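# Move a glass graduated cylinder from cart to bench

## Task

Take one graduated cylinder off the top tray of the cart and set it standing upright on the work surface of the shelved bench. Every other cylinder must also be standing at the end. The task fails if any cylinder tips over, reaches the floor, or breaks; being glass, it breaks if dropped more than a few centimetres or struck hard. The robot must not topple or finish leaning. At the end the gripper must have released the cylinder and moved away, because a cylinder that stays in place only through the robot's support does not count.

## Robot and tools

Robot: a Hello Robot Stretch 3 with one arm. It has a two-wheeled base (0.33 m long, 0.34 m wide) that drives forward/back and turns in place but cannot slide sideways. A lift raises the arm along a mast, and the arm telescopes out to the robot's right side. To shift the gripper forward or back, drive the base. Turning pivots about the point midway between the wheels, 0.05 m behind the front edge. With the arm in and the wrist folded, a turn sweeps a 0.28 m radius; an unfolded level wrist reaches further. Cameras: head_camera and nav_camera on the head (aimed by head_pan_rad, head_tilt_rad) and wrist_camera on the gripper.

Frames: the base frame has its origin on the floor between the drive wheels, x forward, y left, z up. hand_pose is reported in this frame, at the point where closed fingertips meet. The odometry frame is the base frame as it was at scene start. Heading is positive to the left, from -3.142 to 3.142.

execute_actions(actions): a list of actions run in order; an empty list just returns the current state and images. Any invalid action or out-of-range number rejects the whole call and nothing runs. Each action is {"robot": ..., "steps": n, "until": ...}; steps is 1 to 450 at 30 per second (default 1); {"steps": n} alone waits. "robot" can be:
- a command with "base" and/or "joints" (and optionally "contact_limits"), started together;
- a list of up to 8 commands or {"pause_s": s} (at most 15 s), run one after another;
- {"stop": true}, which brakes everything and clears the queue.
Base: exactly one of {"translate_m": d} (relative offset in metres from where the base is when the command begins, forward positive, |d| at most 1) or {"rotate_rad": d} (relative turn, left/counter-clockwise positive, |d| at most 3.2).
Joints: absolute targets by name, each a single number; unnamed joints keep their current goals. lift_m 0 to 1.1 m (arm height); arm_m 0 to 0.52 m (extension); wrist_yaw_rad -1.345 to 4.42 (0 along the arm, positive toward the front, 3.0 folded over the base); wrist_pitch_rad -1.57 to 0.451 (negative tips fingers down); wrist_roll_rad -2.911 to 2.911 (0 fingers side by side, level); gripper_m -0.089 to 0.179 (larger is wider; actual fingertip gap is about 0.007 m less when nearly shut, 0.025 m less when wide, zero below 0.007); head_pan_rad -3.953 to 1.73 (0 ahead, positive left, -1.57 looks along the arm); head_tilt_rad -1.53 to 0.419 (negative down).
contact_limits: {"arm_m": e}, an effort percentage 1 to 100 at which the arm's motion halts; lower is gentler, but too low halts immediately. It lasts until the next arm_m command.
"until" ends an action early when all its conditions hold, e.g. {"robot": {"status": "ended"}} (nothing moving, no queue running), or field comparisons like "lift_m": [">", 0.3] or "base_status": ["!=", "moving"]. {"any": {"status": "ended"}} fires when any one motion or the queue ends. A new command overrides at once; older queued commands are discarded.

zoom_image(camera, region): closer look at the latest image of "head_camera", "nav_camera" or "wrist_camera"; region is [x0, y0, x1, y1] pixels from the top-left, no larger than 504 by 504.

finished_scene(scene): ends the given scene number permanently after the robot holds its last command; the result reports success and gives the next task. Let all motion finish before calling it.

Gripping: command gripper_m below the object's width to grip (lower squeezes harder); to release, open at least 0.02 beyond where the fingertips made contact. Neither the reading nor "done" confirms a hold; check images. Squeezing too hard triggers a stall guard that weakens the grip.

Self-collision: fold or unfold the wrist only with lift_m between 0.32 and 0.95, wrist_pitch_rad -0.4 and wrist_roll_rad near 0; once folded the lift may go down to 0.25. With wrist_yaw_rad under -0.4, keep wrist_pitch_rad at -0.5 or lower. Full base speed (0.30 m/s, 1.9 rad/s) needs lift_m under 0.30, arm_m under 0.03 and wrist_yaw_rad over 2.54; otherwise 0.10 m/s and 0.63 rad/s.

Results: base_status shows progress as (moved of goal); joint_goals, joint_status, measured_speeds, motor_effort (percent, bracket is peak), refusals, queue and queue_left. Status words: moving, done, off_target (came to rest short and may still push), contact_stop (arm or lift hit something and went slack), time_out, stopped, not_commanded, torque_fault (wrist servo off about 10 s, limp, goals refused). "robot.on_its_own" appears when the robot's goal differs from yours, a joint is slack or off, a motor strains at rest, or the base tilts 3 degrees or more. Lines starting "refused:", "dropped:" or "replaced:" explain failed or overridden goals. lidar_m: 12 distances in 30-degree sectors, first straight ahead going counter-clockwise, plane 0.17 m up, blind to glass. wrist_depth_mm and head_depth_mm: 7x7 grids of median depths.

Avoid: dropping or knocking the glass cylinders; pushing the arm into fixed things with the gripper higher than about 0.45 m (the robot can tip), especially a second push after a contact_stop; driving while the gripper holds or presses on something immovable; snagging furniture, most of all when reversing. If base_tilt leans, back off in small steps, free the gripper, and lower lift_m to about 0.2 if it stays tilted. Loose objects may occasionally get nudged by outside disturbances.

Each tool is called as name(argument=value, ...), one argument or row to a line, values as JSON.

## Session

execute_actions(
  actions=[],
)

Scene clock: 0.00 s.
robot.base_odometry: x=+0.000 y=+0.000 heading=+0.000 (m, m, rad; robot's odometry frame)
robot.turned_by_wheels: +0.000 (rad since the last result)
robot.turned_by_imu: +0.000 (rad since the last result)
robot.base_tilt: forward=+1.2 right=-0.2 (deg)
robot.lidar_m: 1.96 2.03 2.09 1.20 1.06 1.07 1.26 1.46 1.63 1.97 2.09 1.82
robot.head_depth_mm: 1965 2118 2144 2151 2111 1918 1891 / 1977 2325 2327 2343 2270 2194 1904 / 1981 2545 2557 2584 2571 2549 1993 / 1993 2786 2851 2864 2883 2769 1982 / 2000 2903 2994 3030 3087 2813 1984 / 1913 2709 2758 2759 2804 2719 1955 / 2023 2408 2052 2537 2598 2467 1952
robot.base_status: not_commanded
robot.joint_positions: lift_m=+0.544 arm_m=-0.002 wrist_yaw_rad=+2.954 wrist_pitch_rad=-0.460 wrist_roll_rad=+0.002 gripper_m=+0.037 head_pan_rad=+0.015 head_tilt_rad=+0.011
robot.joint_goals: lift_m=+0.544 arm_m=-0.002 wrist_yaw_rad=+2.954 wrist_pitch_rad=-0.460 wrist_roll_rad=+0.002 gripper_m=+0.037 head_pan_rad=+0.015 head_tilt_rad=+0.011
robot.joint_status: lift_m=not_commanded arm_m=not_commanded wrist_yaw_rad=not_commanded wrist_pitch_rad=not_commanded wrist_roll_rad=not_commanded gripper_m=not_commanded head_pan_rad=not_commanded head_tilt_rad=not_commanded
robot.measured_speeds: translate_m=+0.000 rotate_rad=+0.000 lift_m=+0.000 arm_m=+0.000 wrist_yaw_rad=+0.000 wrist_pitch_rad=+0.000 wrist_roll_rad=+0.000 head_pan_rad=+0.000 head_tilt_rad=+0.000
robot: refusals=0 queue=idle queue_left=0
robot.motor_effort: left_wheel=+1 right_wheel=-1 lift_m=+26 arm_m=+0 wrist_yaw_rad=+0 wrist_pitch_rad=+6 wrist_roll_rad=+0 gripper_m=+0 head_pan_rad=+0 head_tilt_rad=+2 (%)
robot.hand_pose: x=+0.0195 y=+0.0717 z=+0.5474 quat_wxyz=(+0.225, +0.701, +0.096, +0.670) (m; robot's base frame)
robot.wrist_depth_mm: 796 - - - - - - / 842 - - - - - - / 894 - - - - - - / - - - - - - - / 924 903 948 941 936 941 944 / 787 784 - 807 829 802 801 / 686 688 694 692 680 705 703
pictures: head_camera (sideways: a quarter turn clockwise sets it upright), nav_camera (sideways: a quarter turn counterclockwise sets it upright), wrist_camera
camera_calibration (this result's frames):
head_camera: T_world_to_cam=[[-0.0428667, -0.0333884, -0.998523, 1.32221], [0.0163924, 0.999283, -0.0341175, 0.0504238], [0.998946, -0.0178307, -0.0422887, 0.0102393], [0, 0, 0, 1]] pos_world=[0.0456236, -0.00605872, 1.32241]
nav_camera: T_world_to_cam=[[-0.0330671, -0.00996677, 0.999403, -1.25781], [-0.0161102, -0.999815, -0.0105039, 0.071187], [0.999323, -0.0164479, 0.0329005, -0.0885081], [0, 0, 0, 1]] pos_world=[0.0480029, 0.0571818, 1.26072]
wrist_camera: T_world_to_cam=[[0.990059, -0.140092, 0.0125673, -0.0157634], [-0.0703602, -0.570647, -0.818176, 0.524433], [0.121791, 0.809158, -0.574831, 0.415663], [0, 0, 0, 1]] pos_world=[0.00188187, -0.0392786, 0.668212]
Images, in order (width x height): head_camera 896x504, nav_camera 672x504, wrist_camera 644x364.

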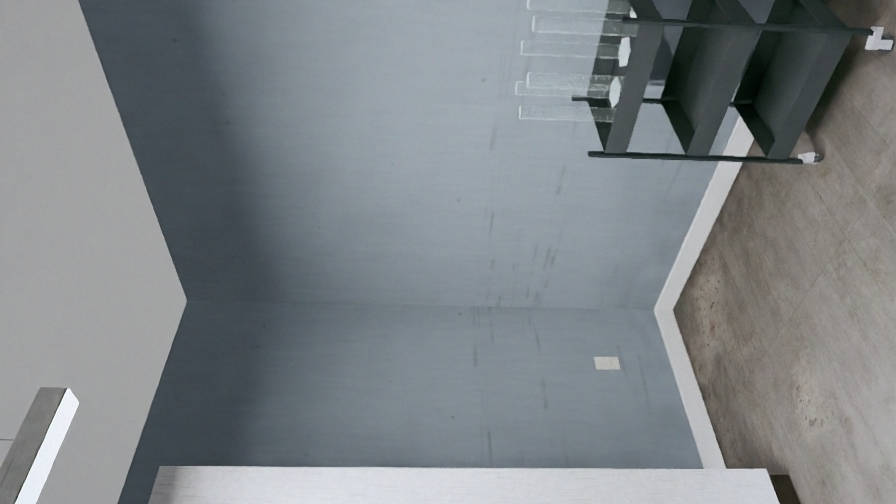

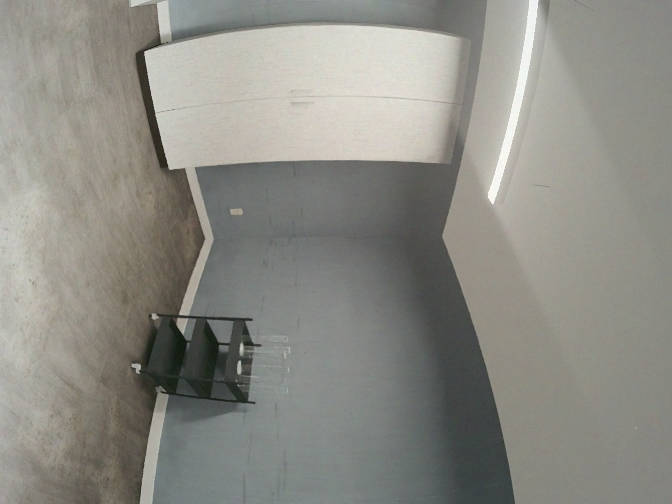

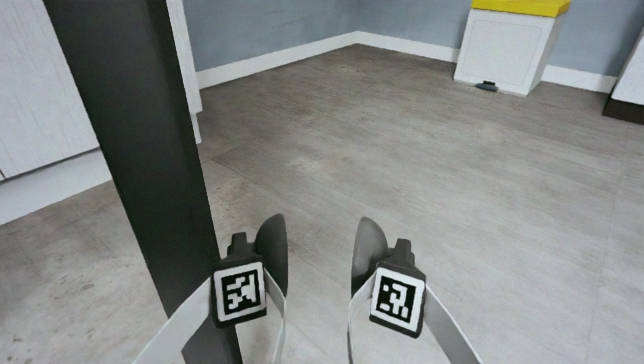

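execute_actions(
  actions=[
    {"robot":{"base":{"rotate_rad":-0.133},"joints":{"head_pan_rad":-2.2,"head_tilt_rad":-0.4,"lift_m":0.285,"wrist_pitch_rad":-0.4}},"steps":450,"until":{"robot":{"status":"ended"}}},
  ],
)

execute_actions(
  actions=[
    {"robot":{"base":{"translate_m":1}},"steps":450,"until":{"robot":{"x":[">",0.5]}}},
    {"robot":[{"base":{"translate_m":0.84}},{"base":{"rotate_rad":0.93},"joints":{"head_pan_rad":-1.6,"head_tilt_rad":-0.7,"lift_m":0.77}}],"steps":450,"until":{"robot":{"lift_m":[">",0.45]}}},
    {"robot":[{"joints":{"wrist_yaw_rad":0,"gripper_m":0.085}},{"joints":{"wrist_pitch_rad":0.025}}],"steps":450,"until":{"robot":{"status":"ended"}}},
  ],
)

Scene clock: 4.10 s.
robot.base_odometry: x=+0.000 y=+0.000 heading=-0.133 (m, m, rad; robot's odometry frame)
robot.turned_by_wheels: -0.133 (rad since the last result)
robot.turned_by_imu: -0.134 (rad since the last result)
robot.base_tilt: forward=+1.1 right=-0.5 (deg)
robot.lidar_m: 1.83 2.04 2.03 2.04 1.07 1.06 1.18 1.47 1.46 1.97 2.10 1.90
robot.head_depth_mm: 1863 1995 2185 2379 2094 1621 1328 / 1861 2007 2184 2398 2090 1616 1321 / 1829 2020 1853 2336 1990 1608 1311 / 1869 2023 1621 2381 2052 1605 1304 / 1879 2005 1779 2317 1972 1593 1307 / 1859 2013 1752 2334 1957 1580 1301 / 1873 2043 1723 2393 2034 1579 1288
robot.base_status: done (rotate_rad -0.1328 of -0.1330)
robot.joint_positions: lift_m=+0.286 arm_m=-0.002 wrist_yaw_rad=+2.954 wrist_pitch_rad=-0.423 wrist_roll_rad=+0.002 gripper_m=+0.037 head_pan_rad=-2.193 head_tilt_rad=-0.395
robot.joint_goals: lift_m=+0.285 arm_m=-0.002 wrist_yaw_rad=+2.954 wrist_pitch_rad=-0.400 wrist_roll_rad=+0.002 gripper_m=+0.037 head_pan_rad=-2.200 head_tilt_rad=-0.400
robot.joint_status: lift_m=done arm_m=not_commanded wrist_yaw_rad=not_commanded wrist_pitch_rad=done wrist_roll_rad=not_commanded gripper_m=not_commanded head_pan_rad=done head_tilt_rad=done
robot.measured_speeds: translate_m=+0.000 rotate_rad=+0.000 lift_m=+0.000 arm_m=+0.000 wrist_yaw_rad=+0.000 wrist_pitch_rad=+0.000 wrist_roll_rad=+0.000 head_pan_rad=+0.000 head_tilt_rad=+0.000
robot: refusals=0 queue=done queue_left=0
robot.motor_effort: left_wheel=+5(10) right_wheel=-4(6) lift_m=+10(27) arm_m=+0(0) wrist_yaw_rad=+0(0) wrist_pitch_rad=+10(10) wrist_roll_rad=+0(0) gripper_m=+0(1) head_pan_rad=-4(45) head_tilt_rad=-4(38) (%)
robot.hand_pose: x=+0.0204 y=+0.0765 z=+0.2973 quat_wxyz=(+0.213, +0.703, +0.083, +0.674) (m; robot's base frame)
robot.wrist_depth_mm: 820 - - - - - - / 904 - - - - - - / 893 - - - - - - / 729 - 749 756 757 757 772 / 599 597 624 613 618 621 627 / 506 508 - 513 533 520 520 / 448 - - - 436 450 452
pictures: head_camera (sideways: a quarter turn clockwise sets it upright), nav_camera (sideways: a quarter turn counterclockwise sets it upright), wrist_camera
camera_calibration (this result's frames):
head_camera: T_world_to_cam=[[0.226277, 0.371785, -0.900319, 1.19221], [0.802832, -0.594597, -0.0437618, 0.0581615], [-0.551597, -0.712903, -0.433025, 0.528266], [0, 0, 0, 1]] pos_world=[-0.0250737, -0.0320603, 1.30466]
nav_camera: T_world_to_cam=[[-0.219783, -0.290293, 0.931357, -1.16756], [-0.793151, 0.609019, 0.00265569, 0.0587926], [-0.567985, -0.738123, -0.364098, 0.437813], [0, 0, 0, 1]] pos_world=[0.0386918, -0.0515828, 1.24667]
wrist_camera: T_world_to_cam=[[0.989969, -0.140558, 0.0143109, -0.0133254], [-0.0645495, -0.540069, -0.839142, 0.326459], [0.125677, 0.829801, -0.543724, 0.256989], [0, 0, 0, 1]] pos_world=[0.00196702, -0.0388121, 0.413868]
Images, in order (width x height): head_camera 896x504, nav_camera 672x504, wrist_camera 644x364.

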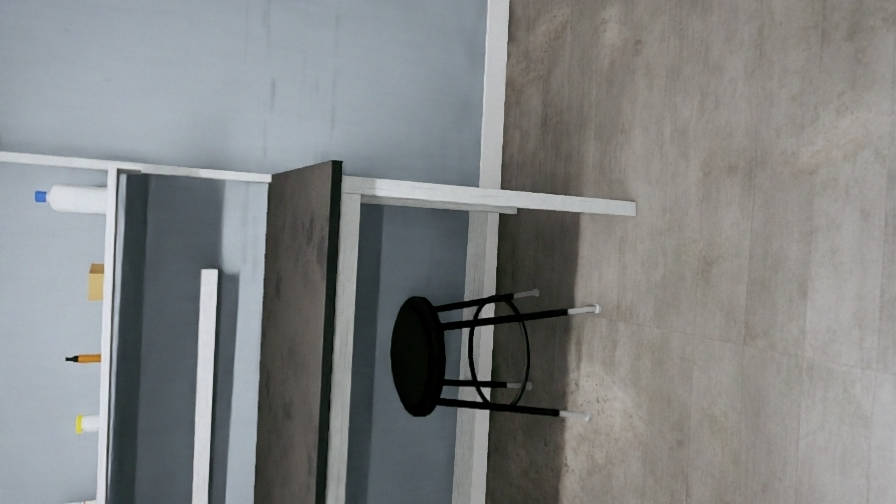

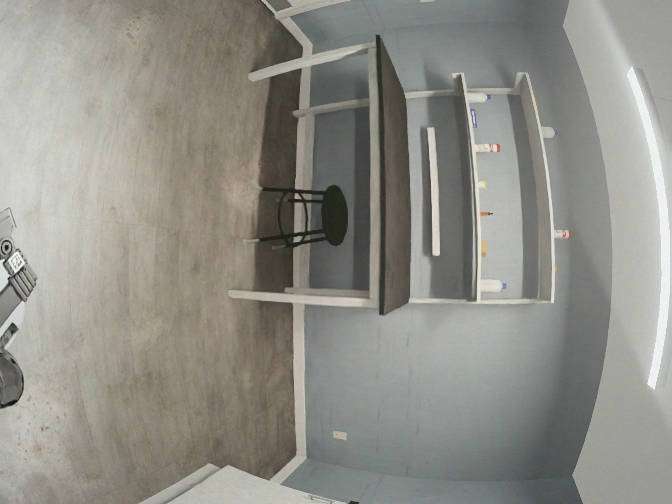

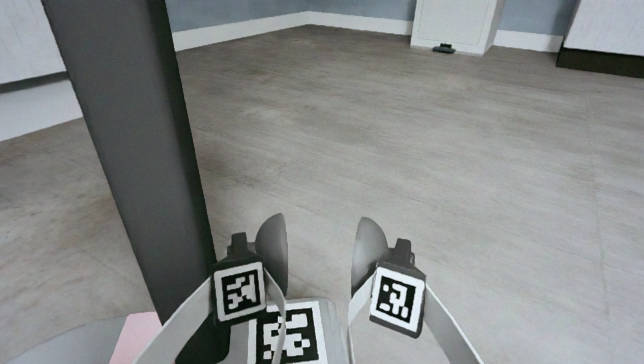

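Scene clock: 16.60 s.
robot.base_odometry: x=+1.341 y=-0.179 heading=+0.797 (m, m, rad; robot's odometry frame)
robot.turned_by_wheels: +0.930 (rad since the last result)
robot.turned_by_imu: +0.943 (rad since the last result)
robot.base_tilt: forward=+1.1 right=-0.5 (deg)
robot.lidar_m: 1.17 1.23 1.83 2.10 2.21 2.54 2.38 1.42 1.08 0.62 0.66 1.59
robot.head_depth_mm: 888 1008 1165 1385 1553 1350 - / 887 1010 1167 1387 1545 1340 - / 887 1007 1172 1358 1547 1340 - / 886 1008 1069 924 1086 - - / 883 1005 1070 924 1086 1243 1126 / 885 1005 1067 922 1103 1238 1123 / 885 1002 1061 910 1079 1237 1120
robot.base_status: done (rotate_rad +0.9298 of +0.9300)
robot.joint_positions: lift_m=+0.769 arm_m=-0.002 wrist_yaw_rad=+0.003 wrist_pitch_rad=-0.002 wrist_roll_rad=+0.002 gripper_m=+0.085 head_pan_rad=-1.607 head_tilt_rad=-0.692
robot.joint_goals: lift_m=+0.770 arm_m=-0.002 wrist_yaw_rad=+0.000 wrist_pitch_rad=+0.025 wrist_roll_rad=+0.002 gripper_m=+0.085 head_pan_rad=-1.600 head_tilt_rad=-0.700
robot.joint_status: lift_m=done arm_m=not_commanded wrist_yaw_rad=done wrist_pitch_rad=done wrist_roll_rad=not_commanded gripper_m=done head_pan_rad=done head_tilt_rad=done
robot.measured_speeds: translate_m=+0.000 rotate_rad=+0.000 lift_m=+0.000 arm_m=+0.000 wrist_yaw_rad=+0.000 wrist_pitch_rad=+0.000 wrist_roll_rad=+0.000 head_pan_rad=+0.000 head_tilt_rad=+0.000
robot: refusals=0 queue=done queue_left=0
robot.motor_effort: left_wheel=-4(16) right_wheel=+1(6) lift_m=+40(44) arm_m=+0(0) wrist_yaw_rad=-3(4) wrist_pitch_rad=+11(12) wrist_roll_rad=+0(0) gripper_m=+1(84) head_pan_rad=+3(38) head_tilt_rad=-6(34) (%)
robot.hand_pose: x=-0.0207 y=-0.3996 z=+0.8834 quat_wxyz=(+0.707, +0.002, -0.708, +0.000) (m; robot's base frame)
robot.wrist_depth_mm: 818 785 779 754 732 728 709 / 840 812 794 769 758 750 717 / 854 831 808 780 767 754 732 / 875 852 835 809 800 770 758 / 902 861 827 717 806 792 763 / 682 517 615 616 623 791 780 / 934 432 422 412 842 810 794
pictures: head_camera (sideways: a quarter turn clockwise sets it upright), nav_camera (sideways: a quarter turn counterclockwise sets it upright), wrist_camera
camera_calibration (this result's frames):
head_camera: T_world_to_cam=[[-0.00823818, 0.6791, -0.734, 0.976791], [0.998202, -0.0379997, -0.046361, 0.0603361], [-0.0593756, -0.733062, -0.677566, 0.843412], [0, 0, 0, 1]] pos_world=[-0.0021025, -0.0427727, 1.29123]
nav_camera: T_world_to_cam=[[-0.0318518, -0.619743, 0.784158, -0.976742], [-0.997704, 0.0666265, 0.012131, 0.0477074], [-0.0597639, -0.781972, -0.620442, 0.768252], [0, 0, 0, 1]] pos_world=[0.0624006, -0.0077558, 1.242]
wrist_camera: T_world_to_cam=[[-0.998699, -0.0396933, 0.0320096, -0.0643857], [-0.0376995, 0.15207, -0.98765, 0.966807], [0.0343354, -0.987572, -0.153369, -0.0970081], [0, 0, 0, 1]] pos_world=[-0.0245229, -0.245381, 0.942051]
Images, in order (width x height): head_camera 896x504, nav_camera 672x504, wrist_camera 644x364.

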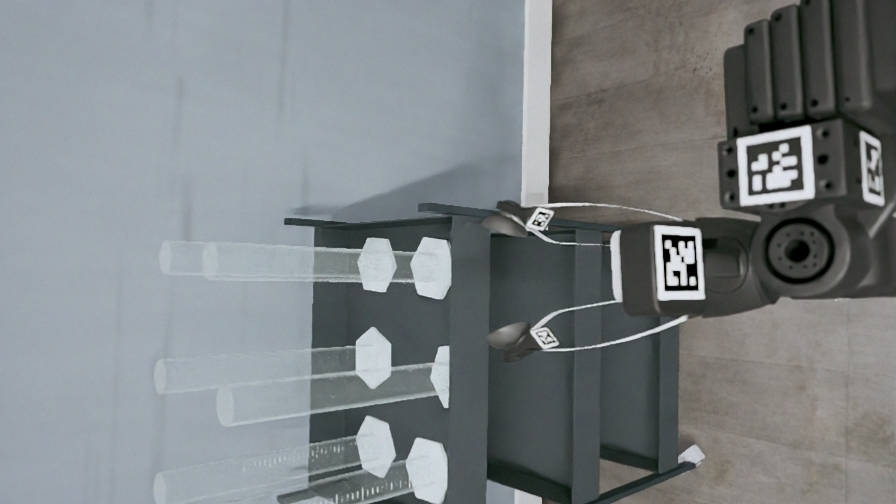

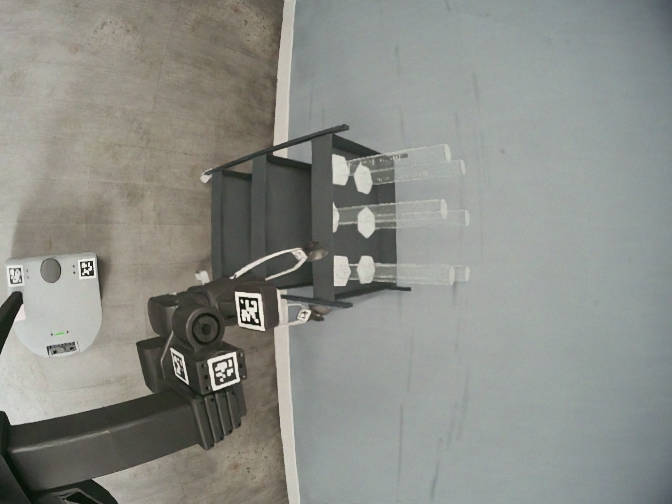

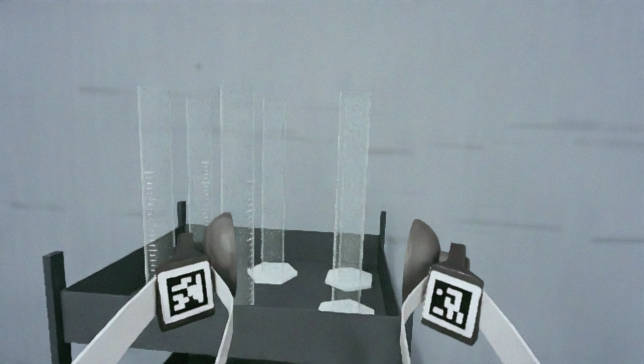

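execute_actions(
  actions=[
    {"robot":{"base":{"translate_m":-0.02},"joints":{"arm_m":0.26}},"steps":450,"until":{"robot":{"status":"ended"}}},
  ],
)

zoom_image(
  camera="wrist_camera",
  region=[140,0,500,364],
)

Scene clock: 20.13 s.
robot.base_odometry: x=+1.327 y=-0.193 heading=+0.797 (m, m, rad; robot's odometry frame)
robot.turned_by_wheels: +0.000 (rad since the last result)
robot.turned_by_imu: +0.001 (rad since the last result)
robot.base_tilt: forward=+1.1 right=-0.5 (deg)
robot.lidar_m: 1.19 1.25 1.86 2.10 2.21 2.53 2.35 1.42 1.08 0.62 0.66 1.59
robot.head_depth_mm: 884 1006 1166 1383 1545 1349 - / 885 1005 1166 1350 - - 1141 / 884 1007 1165 - 1499 1301 1140 / 884 1007 1091 - 1106 1261 1134 / 884 1004 1094 925 1108 1245 1128 / 883 1004 1064 924 1105 1244 1125 / 882 1003 1062 908 1083 1236 1121
robot.base_status: done (translate_m -0.0200 of -0.0200)
robot.joint_positions: lift_m=+0.769 arm_m=+0.260 wrist_yaw_rad=+0.002 wrist_pitch_rad=+0.000 wrist_roll_rad=+0.002 gripper_m=+0.085 head_pan_rad=-1.607 head_tilt_rad=-0.692
robot.joint_goals: lift_m=+0.770 arm_m=+0.260 wrist_yaw_rad=+0.000 wrist_pitch_rad=+0.025 wrist_roll_rad=+0.002 gripper_m=+0.085 head_pan_rad=-1.600 head_tilt_rad=-0.700
robot.joint_status: lift_m=done arm_m=done wrist_yaw_rad=done wrist_pitch_rad=done wrist_roll_rad=not_commanded gripper_m=done head_pan_rad=done head_tilt_rad=done
robot.measured_speeds: translate_m=+0.000 rotate_rad=+0.000 lift_m=+0.000 arm_m=+0.000 wrist_yaw_rad=+0.000 wrist_pitch_rad=+0.000 wrist_roll_rad=+0.000 head_pan_rad=+0.000 head_tilt_rad=+0.000
robot: refusals=0 queue=done queue_left=0
robot.motor_effort: left_wheel=-4(10) right_wheel=+1(2) lift_m=+40(40) arm_m=+2(4) wrist_yaw_rad=-2(2) wrist_pitch_rad=+11(11) wrist_roll_rad=+0(1) gripper_m=+0(0) head_pan_rad=+3(3) head_tilt_rad=-5(5) (%)
robot.hand_pose: x=-0.0210 y=-0.6609 z=+0.8838 quat_wxyz=(+0.707, +0.001, -0.708, +0.000) (m; robot's base frame)
robot.wrist_depth_mm: 557 548 527 515 507 493 484 / 565 554 541 527 517 502 495 / 576 564 556 544 532 516 501 / 601 588 565 547 543 522 515 / 604 601 578 568 550 540 522 / 621 490 485 470 562 548 534 / 420 434 445 466 575 557 551
pictures: head_camera (sideways: a quarter turn clockwise sets it upright), nav_camera (sideways: a quarter turn counterclockwise sets it upright), wrist_camera
camera_calibration (this result's frames):
head_camera: T_world_to_cam=[[-0.00823931, 0.6791, -0.734, 0.976791], [0.998202, -0.0379981, -0.046361, 0.0603361], [-0.0593744, -0.733062, -0.677566, 0.843412], [0, 0, 0, 1]] pos_world=[-0.00210243, -0.0427727, 1.29123]
nav_camera: T_world_to_cam=[[-0.0318508, -0.619743, 0.784158, -0.976742], [-0.997704, 0.0666249, 0.012131, 0.0477074], [-0.0597626, -0.781972, -0.620442, 0.768252], [0, 0, 0, 1]] pos_world=[0.0624006, -0.0077557, 1.242]
wrist_camera: T_world_to_cam=[[-0.998749, -0.0383614, 0.0320677, -0.0742725], [-0.0375016, 0.15055, -0.987891, 1.00615], [0.0330691, -0.987858, -0.1518, -0.356628], [0, 0, 0, 1]] pos_world=[-0.0246539, -0.506623, 0.942213]
Images, in order (width x height): head_camera 896x504, nav_camera 672x504, wrist_camera 644x364.

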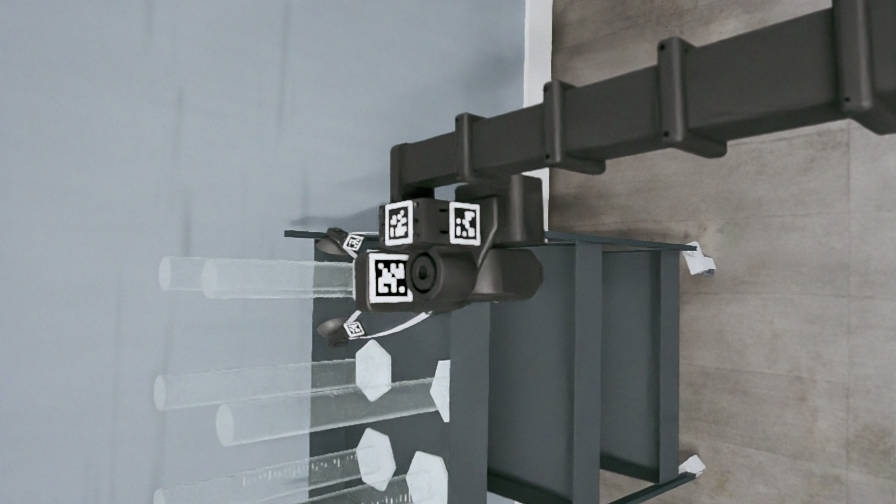

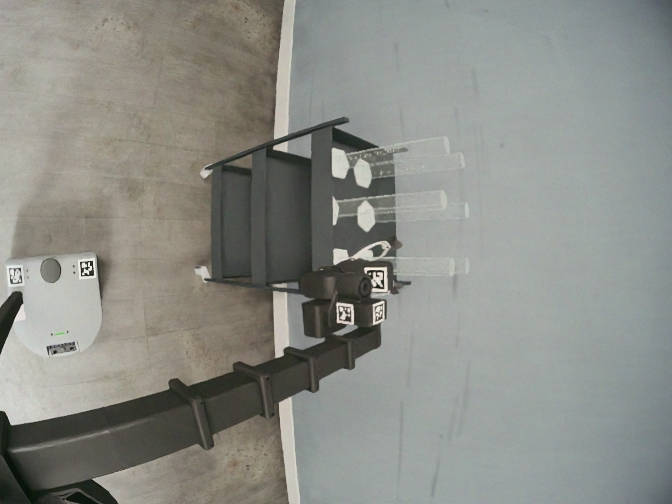

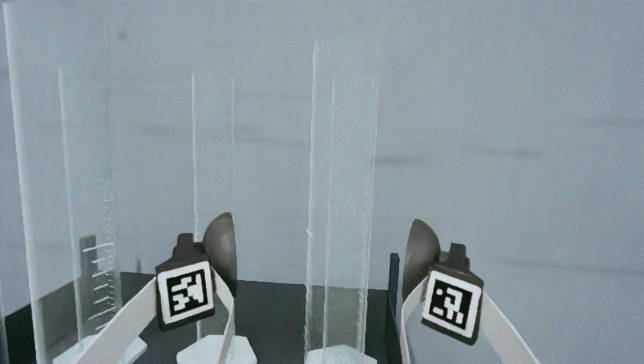

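Region (140, 0, 500, 364) of wrist_camera's 644x364 image, scaled by 1.385; it fills the left 498 columns of this view, and the rest is white.

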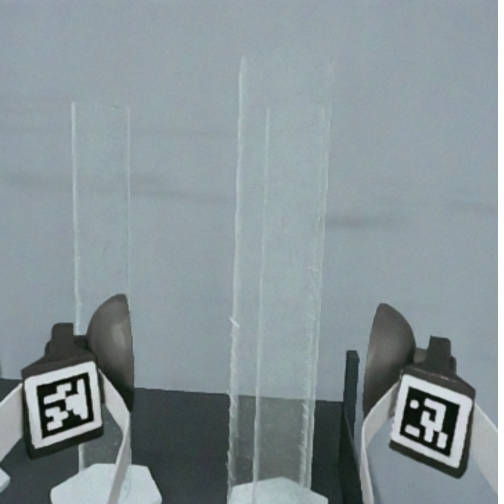

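execute_actions(
  actions=[
    {"robot":[{"base":{"translate_m":-0.007}},{"joints":{"arm_m":0.33}}],"steps":450,"until":{"robot":{"status":"ended"}}},
  ],
)

Scene clock: 23.90 s.
robot.base_odometry: x=+1.322 y=-0.198 heading=+0.797 (m, m, rad; robot's odometry frame)
robot.turned_by_wheels: +0.000 (rad since the last result)
robot.turned_by_imu: +0.001 (rad since the last result)
robot.base_tilt: forward=+1.1 right=-0.3 (deg)
robot.lidar_m: 1.20 1.26 1.87 2.11 2.21 2.52 2.35 1.42 1.08 0.62 0.66 1.59
robot.head_depth_mm: 889 1010 1161 1385 1548 1344 - / 884 1007 1163 1380 - - 1143 / 885 1006 1138 - 1496 1309 1139 / 882 1003 1115 1017 1146 1280 1134 / 882 1004 1089 927 1114 1247 1130 / 881 1003 1062 923 1107 1242 1128 / 882 1003 1061 908 1101 1231 1119
robot.base_status: done (translate_m -0.0070 of -0.0070)
robot.joint_positions: lift_m=+0.769 arm_m=+0.330 wrist_yaw_rad=+0.002 wrist_pitch_rad=+0.000 wrist_roll_rad=+0.002 gripper_m=+0.085 head_pan_rad=-1.607 head_tilt_rad=-0.692
robot.joint_goals: lift_m=+0.770 arm_m=+0.330 wrist_yaw_rad=+0.000 wrist_pitch_rad=+0.025 wrist_roll_rad=+0.002 gripper_m=+0.085 head_pan_rad=-1.600 head_tilt_rad=-0.700
robot.joint_status: lift_m=done arm_m=done wrist_yaw_rad=done wrist_pitch_rad=done wrist_roll_rad=not_commanded gripper_m=done head_pan_rad=done head_tilt_rad=done
robot.measured_speeds: translate_m=+0.000 rotate_rad=+0.000 lift_m=+0.000 arm_m=+0.000 wrist_yaw_rad=+0.000 wrist_pitch_rad=+0.000 wrist_roll_rad=+0.000 head_pan_rad=+0.000 head_tilt_rad=+0.000
robot: refusals=0 queue=done queue_left=0
robot.motor_effort: left_wheel=-4(10) right_wheel=+1(3) lift_m=+40(40) arm_m=+3(2) wrist_yaw_rad=-1(1) wrist_pitch_rad=+11(11) wrist_roll_rad=+0(0) gripper_m=+1(0) head_pan_rad=+3(3) head_tilt_rad=-6(5) (%)
robot.hand_pose: x=-0.0210 y=-0.7309 z=+0.8839 quat_wxyz=(+0.707, +0.001, -0.708, +0.000) (m; robot's base frame)
robot.wrist_depth_mm: 489 474 465 456 440 430 426 / 497 485 480 467 450 440 434 / 510 497 485 471 461 451 443 / 518 509 495 483 469 465 449 / 530 520 505 490 483 466 458 / 483 528 513 503 496 482 469 / 423 420 414 405 500 487 478
pictures: head_camera (sideways: a quarter turn clockwise sets it upright), nav_camera (sideways: a quarter turn counterclockwise sets it upright), wrist_camera
camera_calibration (this result's frames):
head_camera: T_world_to_cam=[[-0.00823923, 0.6791, -0.734, 0.976791], [0.998202, -0.0379982, -0.046361, 0.0603361], [-0.0593744, -0.733062, -0.677566, 0.843412], [0, 0, 0, 1]] pos_world=[-0.00210244, -0.0427727, 1.29123]
nav_camera: T_world_to_cam=[[-0.0318508, -0.619743, 0.784158, -0.976742], [-0.997704, 0.066625, 0.012131, 0.0477074], [-0.0597627, -0.781972, -0.620442, 0.768252], [0, 0, 0, 1]] pos_world=[0.0624006, -0.00775571, 1.242]
wrist_camera: T_world_to_cam=[[-0.998749, -0.0383602, 0.0320682, -0.0769576], [-0.0375017, 0.150546, -0.987891, 1.01669], [0.033068, -0.987858, -0.151796, -0.425784], [0, 0, 0, 1]] pos_world=[-0.024654, -0.576624, 0.942213]
Images, in order (width x height): head_camera 896x504, nav_camera 672x504, wrist_camera 644x364.

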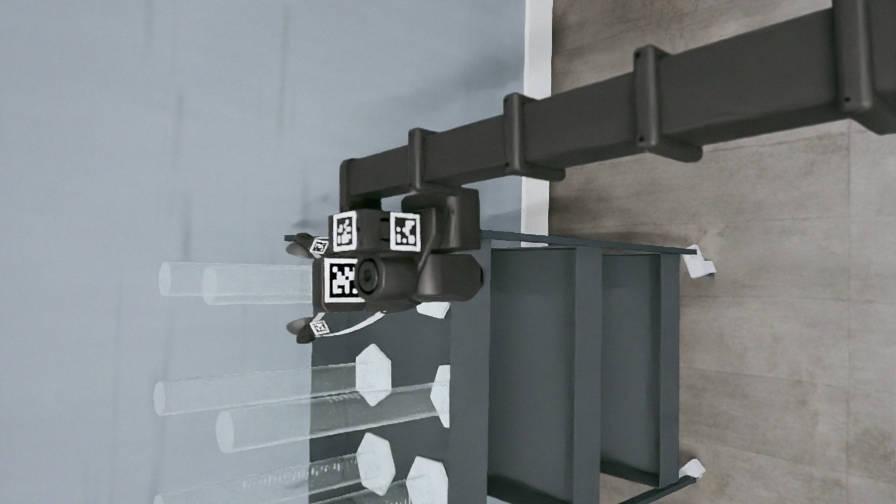

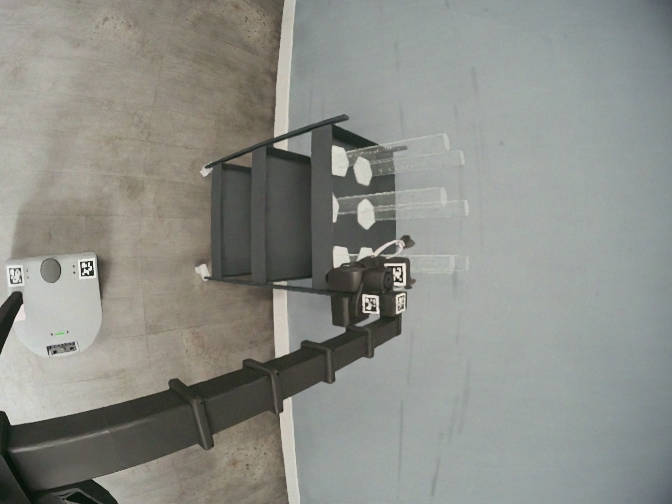

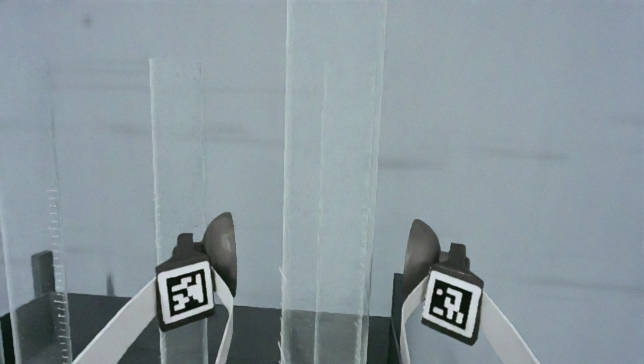

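execute_actions(
  actions=[
    {"robot":[{"joints":{"arm_m":0.334}},{"joints":{"gripper_m":-0.02}},{"joints":{"lift_m":0.79}}],"steps":450,"until":{"robot":{"status":"ended"}}},
  ],
)

Scene clock: 27.23 s.
robot.base_odometry: x=+1.322 y=-0.198 heading=+0.797 (m, m, rad; robot's odometry frame)
robot.turned_by_wheels: +0.000 (rad since the last result)
robot.turned_by_imu: +0.001 (rad since the last result)
robot.base_tilt: forward=+1.0 right=-0.5 (deg)
robot.lidar_m: 1.20 1.26 1.87 2.10 2.22 2.51 2.34 1.42 1.08 0.62 0.66 1.59
robot.head_depth_mm: 885 1009 1167 1383 1557 1353 - / 884 1006 1164 1342 - - 1152 / 885 1003 1115 1461 1522 1305 1136 / 883 1005 1089 852 1149 1277 1133 / 886 1004 1069 929 1113 1246 1129 / 883 1002 1063 923 1106 1238 1123 / 881 1001 1062 909 1097 1235 1119
robot.base_status: done (translate_m -0.0070 of -0.0070)
robot.joint_positions: lift_m=+0.789 arm_m=+0.334 wrist_yaw_rad=+0.000 wrist_pitch_rad=-0.013 wrist_roll_rad=+0.002 gripper_m=-0.019 head_pan_rad=-1.607 head_tilt_rad=-0.692
robot.joint_goals: lift_m=+0.790 arm_m=+0.334 wrist_yaw_rad=+0.000 wrist_pitch_rad=+0.025 wrist_roll_rad=+0.002 gripper_m=-0.020 head_pan_rad=-1.600 head_tilt_rad=-0.700
robot.joint_status: lift_m=done arm_m=done wrist_yaw_rad=done wrist_pitch_rad=done wrist_roll_rad=not_commanded gripper_m=done head_pan_rad=done head_tilt_rad=done
robot.measured_speeds: translate_m=+0.000 rotate_rad=+0.000 lift_m=+0.000 arm_m=+0.000 wrist_yaw_rad=+0.000 wrist_pitch_rad=+0.000 wrist_roll_rad=+0.000 head_pan_rad=+0.000 head_tilt_rad=+0.000
robot: refusals=0 queue=done queue_left=0
robot.motor_effort: left_wheel=-4(5) right_wheel=+2(2) lift_m=+42(44) arm_m=+2(3) wrist_yaw_rad=+0(1) wrist_pitch_rad=+16(17) wrist_roll_rad=+0(1) gripper_m=-21(100) head_pan_rad=+3(3) head_tilt_rad=-6(6) (%)
robot.hand_pose: x=-0.0216 y=-0.7346 z=+0.9004 quat_wxyz=(+0.707, +0.005, -0.708, -0.005) (m; robot's base frame)
robot.wrist_depth_mm: 479 471 456 449 434 429 416 / 490 481 465 453 447 434 428 / 504 491 482 464 455 447 435 / 517 505 487 479 466 458 449 / 528 514 505 493 478 469 456 / 541 535 - 501 488 480 466 / 425 422 417 406 502 486 472
pictures: head_camera (sideways: a quarter turn clockwise sets it upright), nav_camera (sideways: a quarter turn counterclockwise sets it upright), wrist_camera
camera_calibration (this result's frames):
head_camera: T_world_to_cam=[[-0.00823947, 0.6791, -0.734, 0.976791], [0.998202, -0.0379978, -0.046361, 0.0603361], [-0.0593742, -0.733062, -0.677566, 0.843412], [0, 0, 0, 1]] pos_world=[-0.00210242, -0.0427727, 1.29123]
nav_camera: T_world_to_cam=[[-0.0318506, -0.619743, 0.784158, -0.976742], [-0.997704, 0.0666246, 0.012131, 0.0477074], [-0.0597624, -0.781972, -0.620442, 0.768252], [0, 0, 0, 1]] pos_world=[0.0624006, -0.00775569, 1.242]
wrist_camera: T_world_to_cam=[[-0.998833, -0.0365319, 0.0315782, -0.0764227], [-0.0371556, 0.16376, -0.9858, 1.04138], [0.0308419, -0.985824, -0.164926, -0.413603], [0, 0, 0, 1]] pos_world=[-0.0248842, -0.581068, 0.96079]
Images, in order (width x height): head_camera 896x504, nav_camera 672x504, wrist_camera 644x364.

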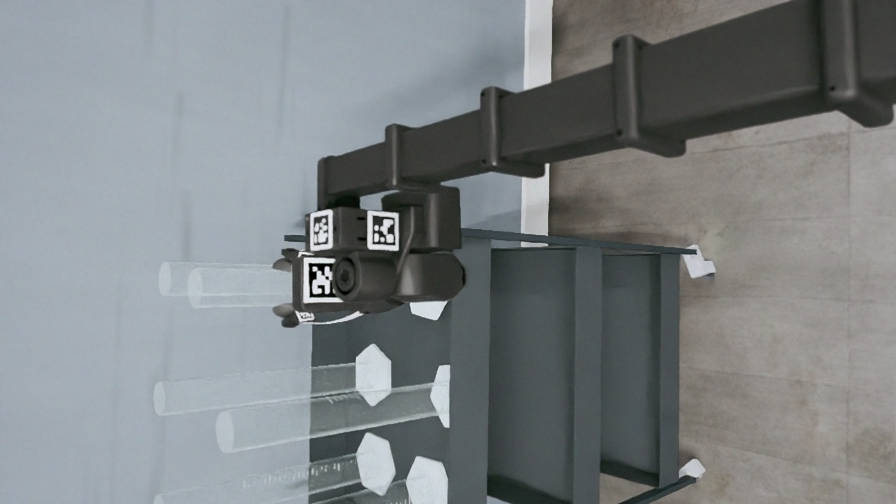

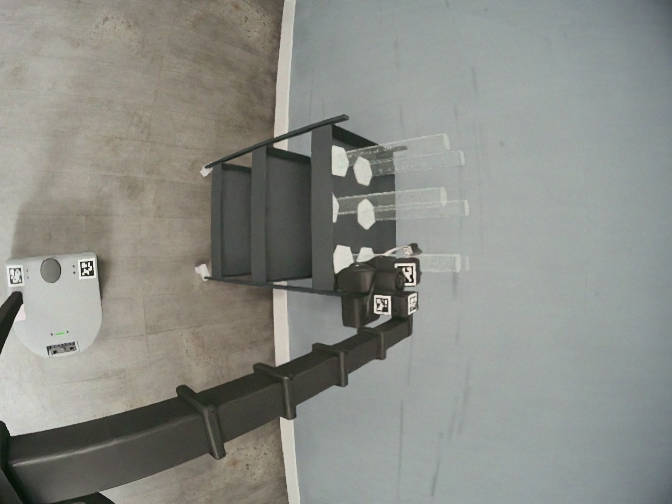

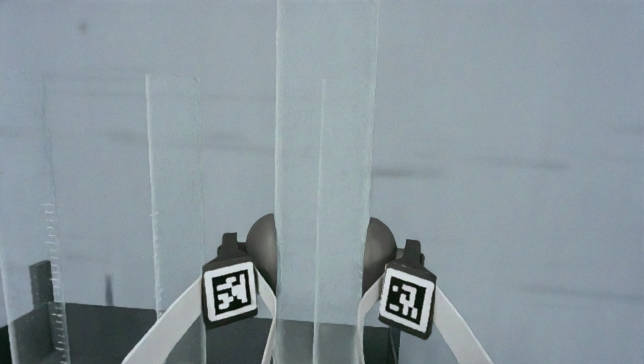

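execute_actions(
  actions=[
    {"robot":[{"joints":{"lift_m":0.96}},{"base":{"translate_m":-1},"joints":{"arm_m":0.15,"lift_m":1.095,"wrist_pitch_rad":0.04}},{"base":{"translate_m":-0.55}},{"base":{"rotate_rad":-1.65},"joints":{"head_tilt_rad":-0.5}}],"steps":450,"until":{"robot":{"status":"ended"}}},
    {"steps":450,"until":{"robot":{"status":"ended"}}},
  ],
)

Scene clock: 51.83 s.
robot.base_odometry: x=+0.238 y=-1.307 heading=-0.853 (m, m, rad; robot's odometry frame)
robot.turned_by_wheels: -1.650 (rad since the last result)
robot.turned_by_imu: -1.664 (rad since the last result)
robot.base_tilt: forward=+0.9 right=-0.3 (deg)
robot.lidar_m: 0.95 1.00 1.34 1.91 2.81 2.28 2.18 1.44 1.11 0.81 0.82 0.99
robot.head_depth_mm: - 1456 989 1308 1774 1457 1237 / - - 926 1816 1808 1466 1237 / - - 916 1788 1799 1473 1228 / 1239 - - 885 1783 1463 1226 / 1249 1361 952 873 1753 1451 1219 / 1246 1359 1000 929 1670 1336 1212 / 1251 1372 1453 897 1713 1439 1208
robot.base_status: done (rotate_rad -1.6499 of -1.6500)
robot.joint_positions: lift_m=+1.094 arm_m=+0.150 wrist_yaw_rad=+0.000 wrist_pitch_rad=-0.007 wrist_roll_rad=+0.002 gripper_m=-0.019 head_pan_rad=-1.607 head_tilt_rad=-0.507
robot.joint_goals: lift_m=+1.095 arm_m=+0.150 wrist_yaw_rad=+0.000 wrist_pitch_rad=+0.040 wrist_roll_rad=+0.002 gripper_m=-0.020 head_pan_rad=-1.600 head_tilt_rad=-0.500
robot.joint_status: lift_m=done arm_m=done wrist_yaw_rad=done wrist_pitch_rad=done wrist_roll_rad=not_commanded gripper_m=done head_pan_rad=done head_tilt_rad=done
robot.measured_speeds: translate_m=+0.000 rotate_rad=+0.000 lift_m=+0.000 arm_m=+0.000 wrist_yaw_rad=+0.000 wrist_pitch_rad=+0.000 wrist_roll_rad=+0.000 head_pan_rad=+0.000 head_tilt_rad=+0.000
robot: refusals=0 queue=done queue_left=0
robot.motor_effort: left_wheel=+5(11) right_wheel=-3(7) lift_m=+42(40) arm_m=-3(3) wrist_yaw_rad=+0(0) wrist_pitch_rad=+20(21) wrist_roll_rad=+1(1) gripper_m=-20(21) head_pan_rad=+3(3) head_tilt_rad=+4(27) (%)
robot.hand_pose: x=-0.0216 y=-0.5514 z=+1.2071 quat_wxyz=(+0.707, +0.002, -0.708, -0.003) (m; robot's base frame)
robot.wrist_depth_mm: - - - - - - - / - - - 944 898 - - / - - - - - - - / - - - - - - - / - - - - - - - / - - - 757 836 802 816 / - - 567 575 554 595 602
pictures: head_camera (sideways: a quarter turn clockwise sets it upright), nav_camera (sideways: a quarter turn counterclockwise sets it upright), wrist_camera
camera_calibration (this result's frames):
head_camera: T_world_to_cam=[[-0.0135486, 0.532929, -0.846051, 1.12289], [0.997899, -0.0464108, -0.0452145, 0.0588563], [-0.0633621, -0.844886, -0.53118, 0.653005], [0, 0, 0, 1]] pos_world=[-0.00214326, -0.0439759, 1.29955]
nav_camera: T_world_to_cam=[[-0.0262487, -0.465356, 0.884735, -1.10792], [-0.997647, 0.0682721, 0.00631133, 0.0552814], [-0.0633397, -0.882487, -0.466052, 0.567406], [0, 0, 0, 1]] pos_world=[0.0620093, -0.0186202, 1.2443]
wrist_camera: T_world_to_cam=[[-0.998833, -0.036325, 0.0318278, -0.0796007], [-0.0371623, 0.157162, -0.986873, 1.31138], [0.0308461, -0.986905, -0.158328, -0.19097], [0, 0, 0, 1]] pos_world=[-0.0248834, -0.397459, 1.26646]
Images, in order (width x height): head_camera 896x504, nav_camera 672x504, wrist_camera 644x364.

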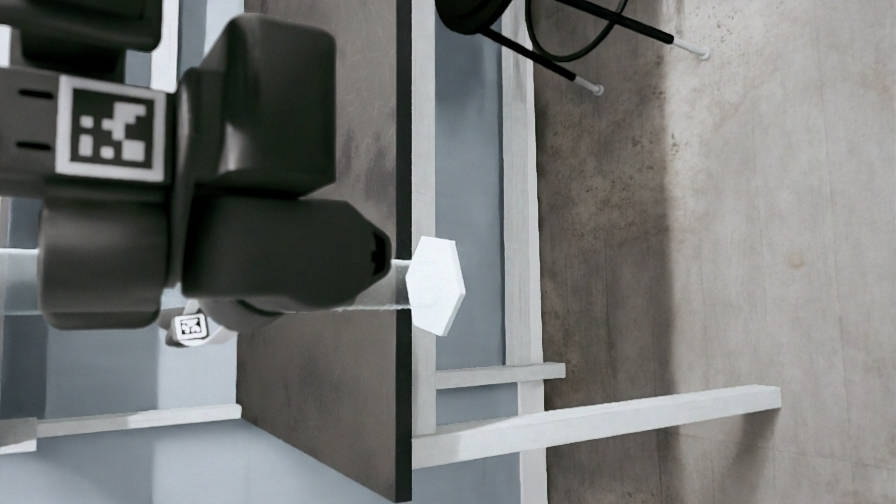

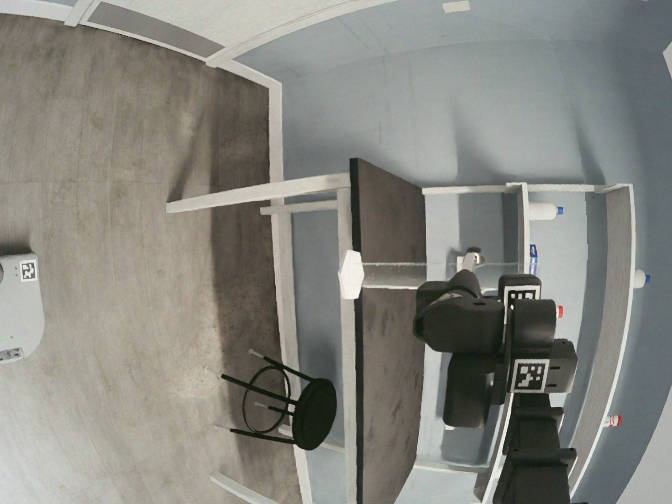

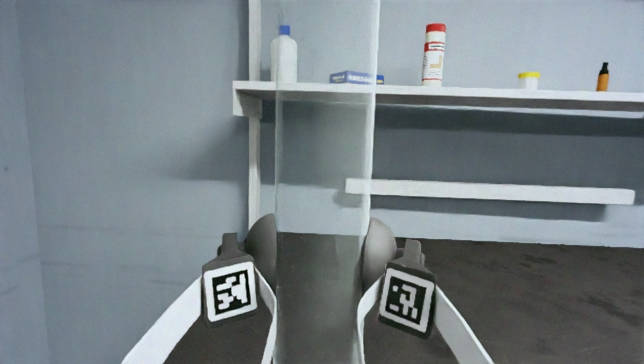

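execute_actions(
  actions=[
    {"robot":[{"joints":{"arm_m":0.51}},{"joints":{"lift_m":1.045}},{"joints":{"lift_m":1.03}}],"steps":450,"until":{"robot":{"status":"ended"}}},
  ],
)

Scene clock: 57.77 s.
robot.base_odometry: x=+0.238 y=-1.307 heading=-0.853 (m, m, rad; robot's odometry frame)
robot.turned_by_wheels: +0.000 (rad since the last result)
robot.turned_by_imu: +0.001 (rad since the last result)
robot.base_tilt: forward=+1.0 right=-0.4 (deg)
robot.lidar_m: 0.95 1.00 1.34 1.90 2.82 2.28 2.18 1.44 1.11 0.81 0.82 0.99
robot.head_depth_mm: 1315 1365 - 1343 1772 1455 1237 / 1305 - 981 1821 1802 1471 1232 / 1290 1404 1034 1797 1792 1467 1230 / 1266 - 1019 1772 1776 1457 1226 / 1271 1369 1009 1752 1759 1448 1218 / 1243 1360 999 929 1674 1341 1213 / 1248 1374 1461 897 1718 1437 1210
robot.base_status: done (rotate_rad -1.6499 of -1.6500)
robot.joint_positions: lift_m=+1.031 arm_m=+0.510 wrist_yaw_rad=+0.000 wrist_pitch_rad=-0.006 wrist_roll_rad=+0.002 gripper_m=-0.019 head_pan_rad=-1.607 head_tilt_rad=-0.507
robot.joint_goals: lift_m=+1.030 arm_m=+0.510 wrist_yaw_rad=+0.000 wrist_pitch_rad=+0.040 wrist_roll_rad=+0.002 gripper_m=-0.020 head_pan_rad=-1.600 head_tilt_rad=-0.500
robot.joint_status: lift_m=done arm_m=done wrist_yaw_rad=done wrist_pitch_rad=done wrist_roll_rad=not_commanded gripper_m=done head_pan_rad=done head_tilt_rad=done
robot.measured_speeds: translate_m=+0.000 rotate_rad=+0.000 lift_m=+0.000 arm_m=+0.000 wrist_yaw_rad=+0.000 wrist_pitch_rad=+0.000 wrist_roll_rad=+0.000 head_pan_rad=+0.000 head_tilt_rad=+0.000
robot: refusals=0 queue=done queue_left=0
robot.motor_effort: left_wheel=+4(5) right_wheel=-3(3) lift_m=+12(42) arm_m=+3(2) wrist_yaw_rad=+0(1) wrist_pitch_rad=+20(20) wrist_roll_rad=+1(0) gripper_m=-21(22) head_pan_rad=+3(3) head_tilt_rad=+4(4) (%)
robot.hand_pose: x=-0.0216 y=-0.9108 z=+1.1437 quat_wxyz=(+0.707, +0.002, -0.708, -0.003) (m; robot's base frame)
robot.wrist_depth_mm: 740 746 518 505 485 469 460 / 763 758 753 740 749 750 742 / 759 774 768 764 769 766 754 / 798 792 778 799 768 777 725 / 808 816 810 799 799 792 786 / 817 820 - 618 689 642 654 / 847 851 464 468 454 488 489
pictures: head_camera (sideways: a quarter turn clockwise sets it upright), nav_camera (sideways: a quarter turn counterclockwise sets it upright), wrist_camera
camera_calibration (this result's frames):
head_camera: T_world_to_cam=[[-0.0135497, 0.532899, -0.84607, 1.12292], [0.997899, -0.0464124, -0.0452141, 0.0588558], [-0.0633627, -0.844905, -0.53115, 0.652966], [0, 0, 0, 1]] pos_world=[-0.00214326, -0.0439759, 1.29955]
nav_camera: T_world_to_cam=[[-0.0262476, -0.465324, 0.884751, -1.10794], [-0.997647, 0.0682723, 0.00631019, 0.0552829], [-0.0633403, -0.882503, -0.466021, 0.567366], [0, 0, 0, 1]] pos_world=[0.0620092, -0.0186222, 1.2443]
wrist_camera: T_world_to_cam=[[-0.998833, -0.0363093, 0.0318464, -0.0906458], [-0.0371626, 0.156664, -0.986953, 1.30496], [0.0308464, -0.986984, -0.15783, -0.556336], [0, 0, 0, 1]] pos_world=[-0.0248833, -0.756826, 1.20301]
Images, in order (width x height): head_camera 896x504, nav_camera 672x504, wrist_camera 644x364.

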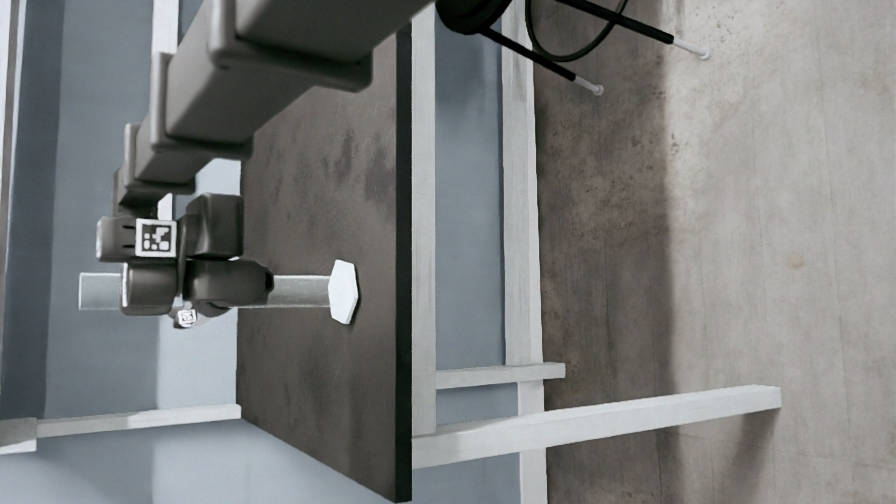

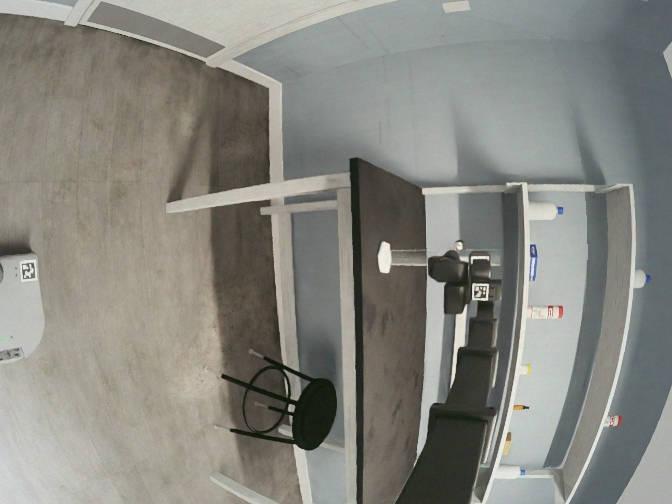

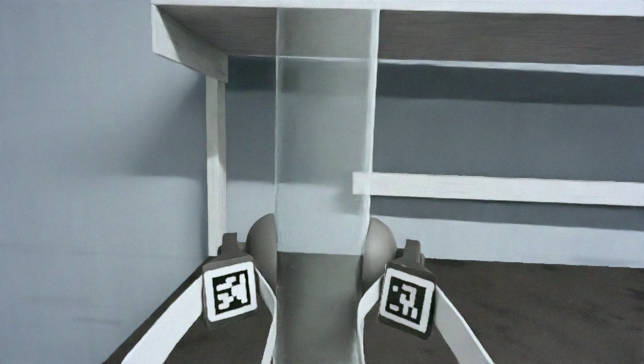

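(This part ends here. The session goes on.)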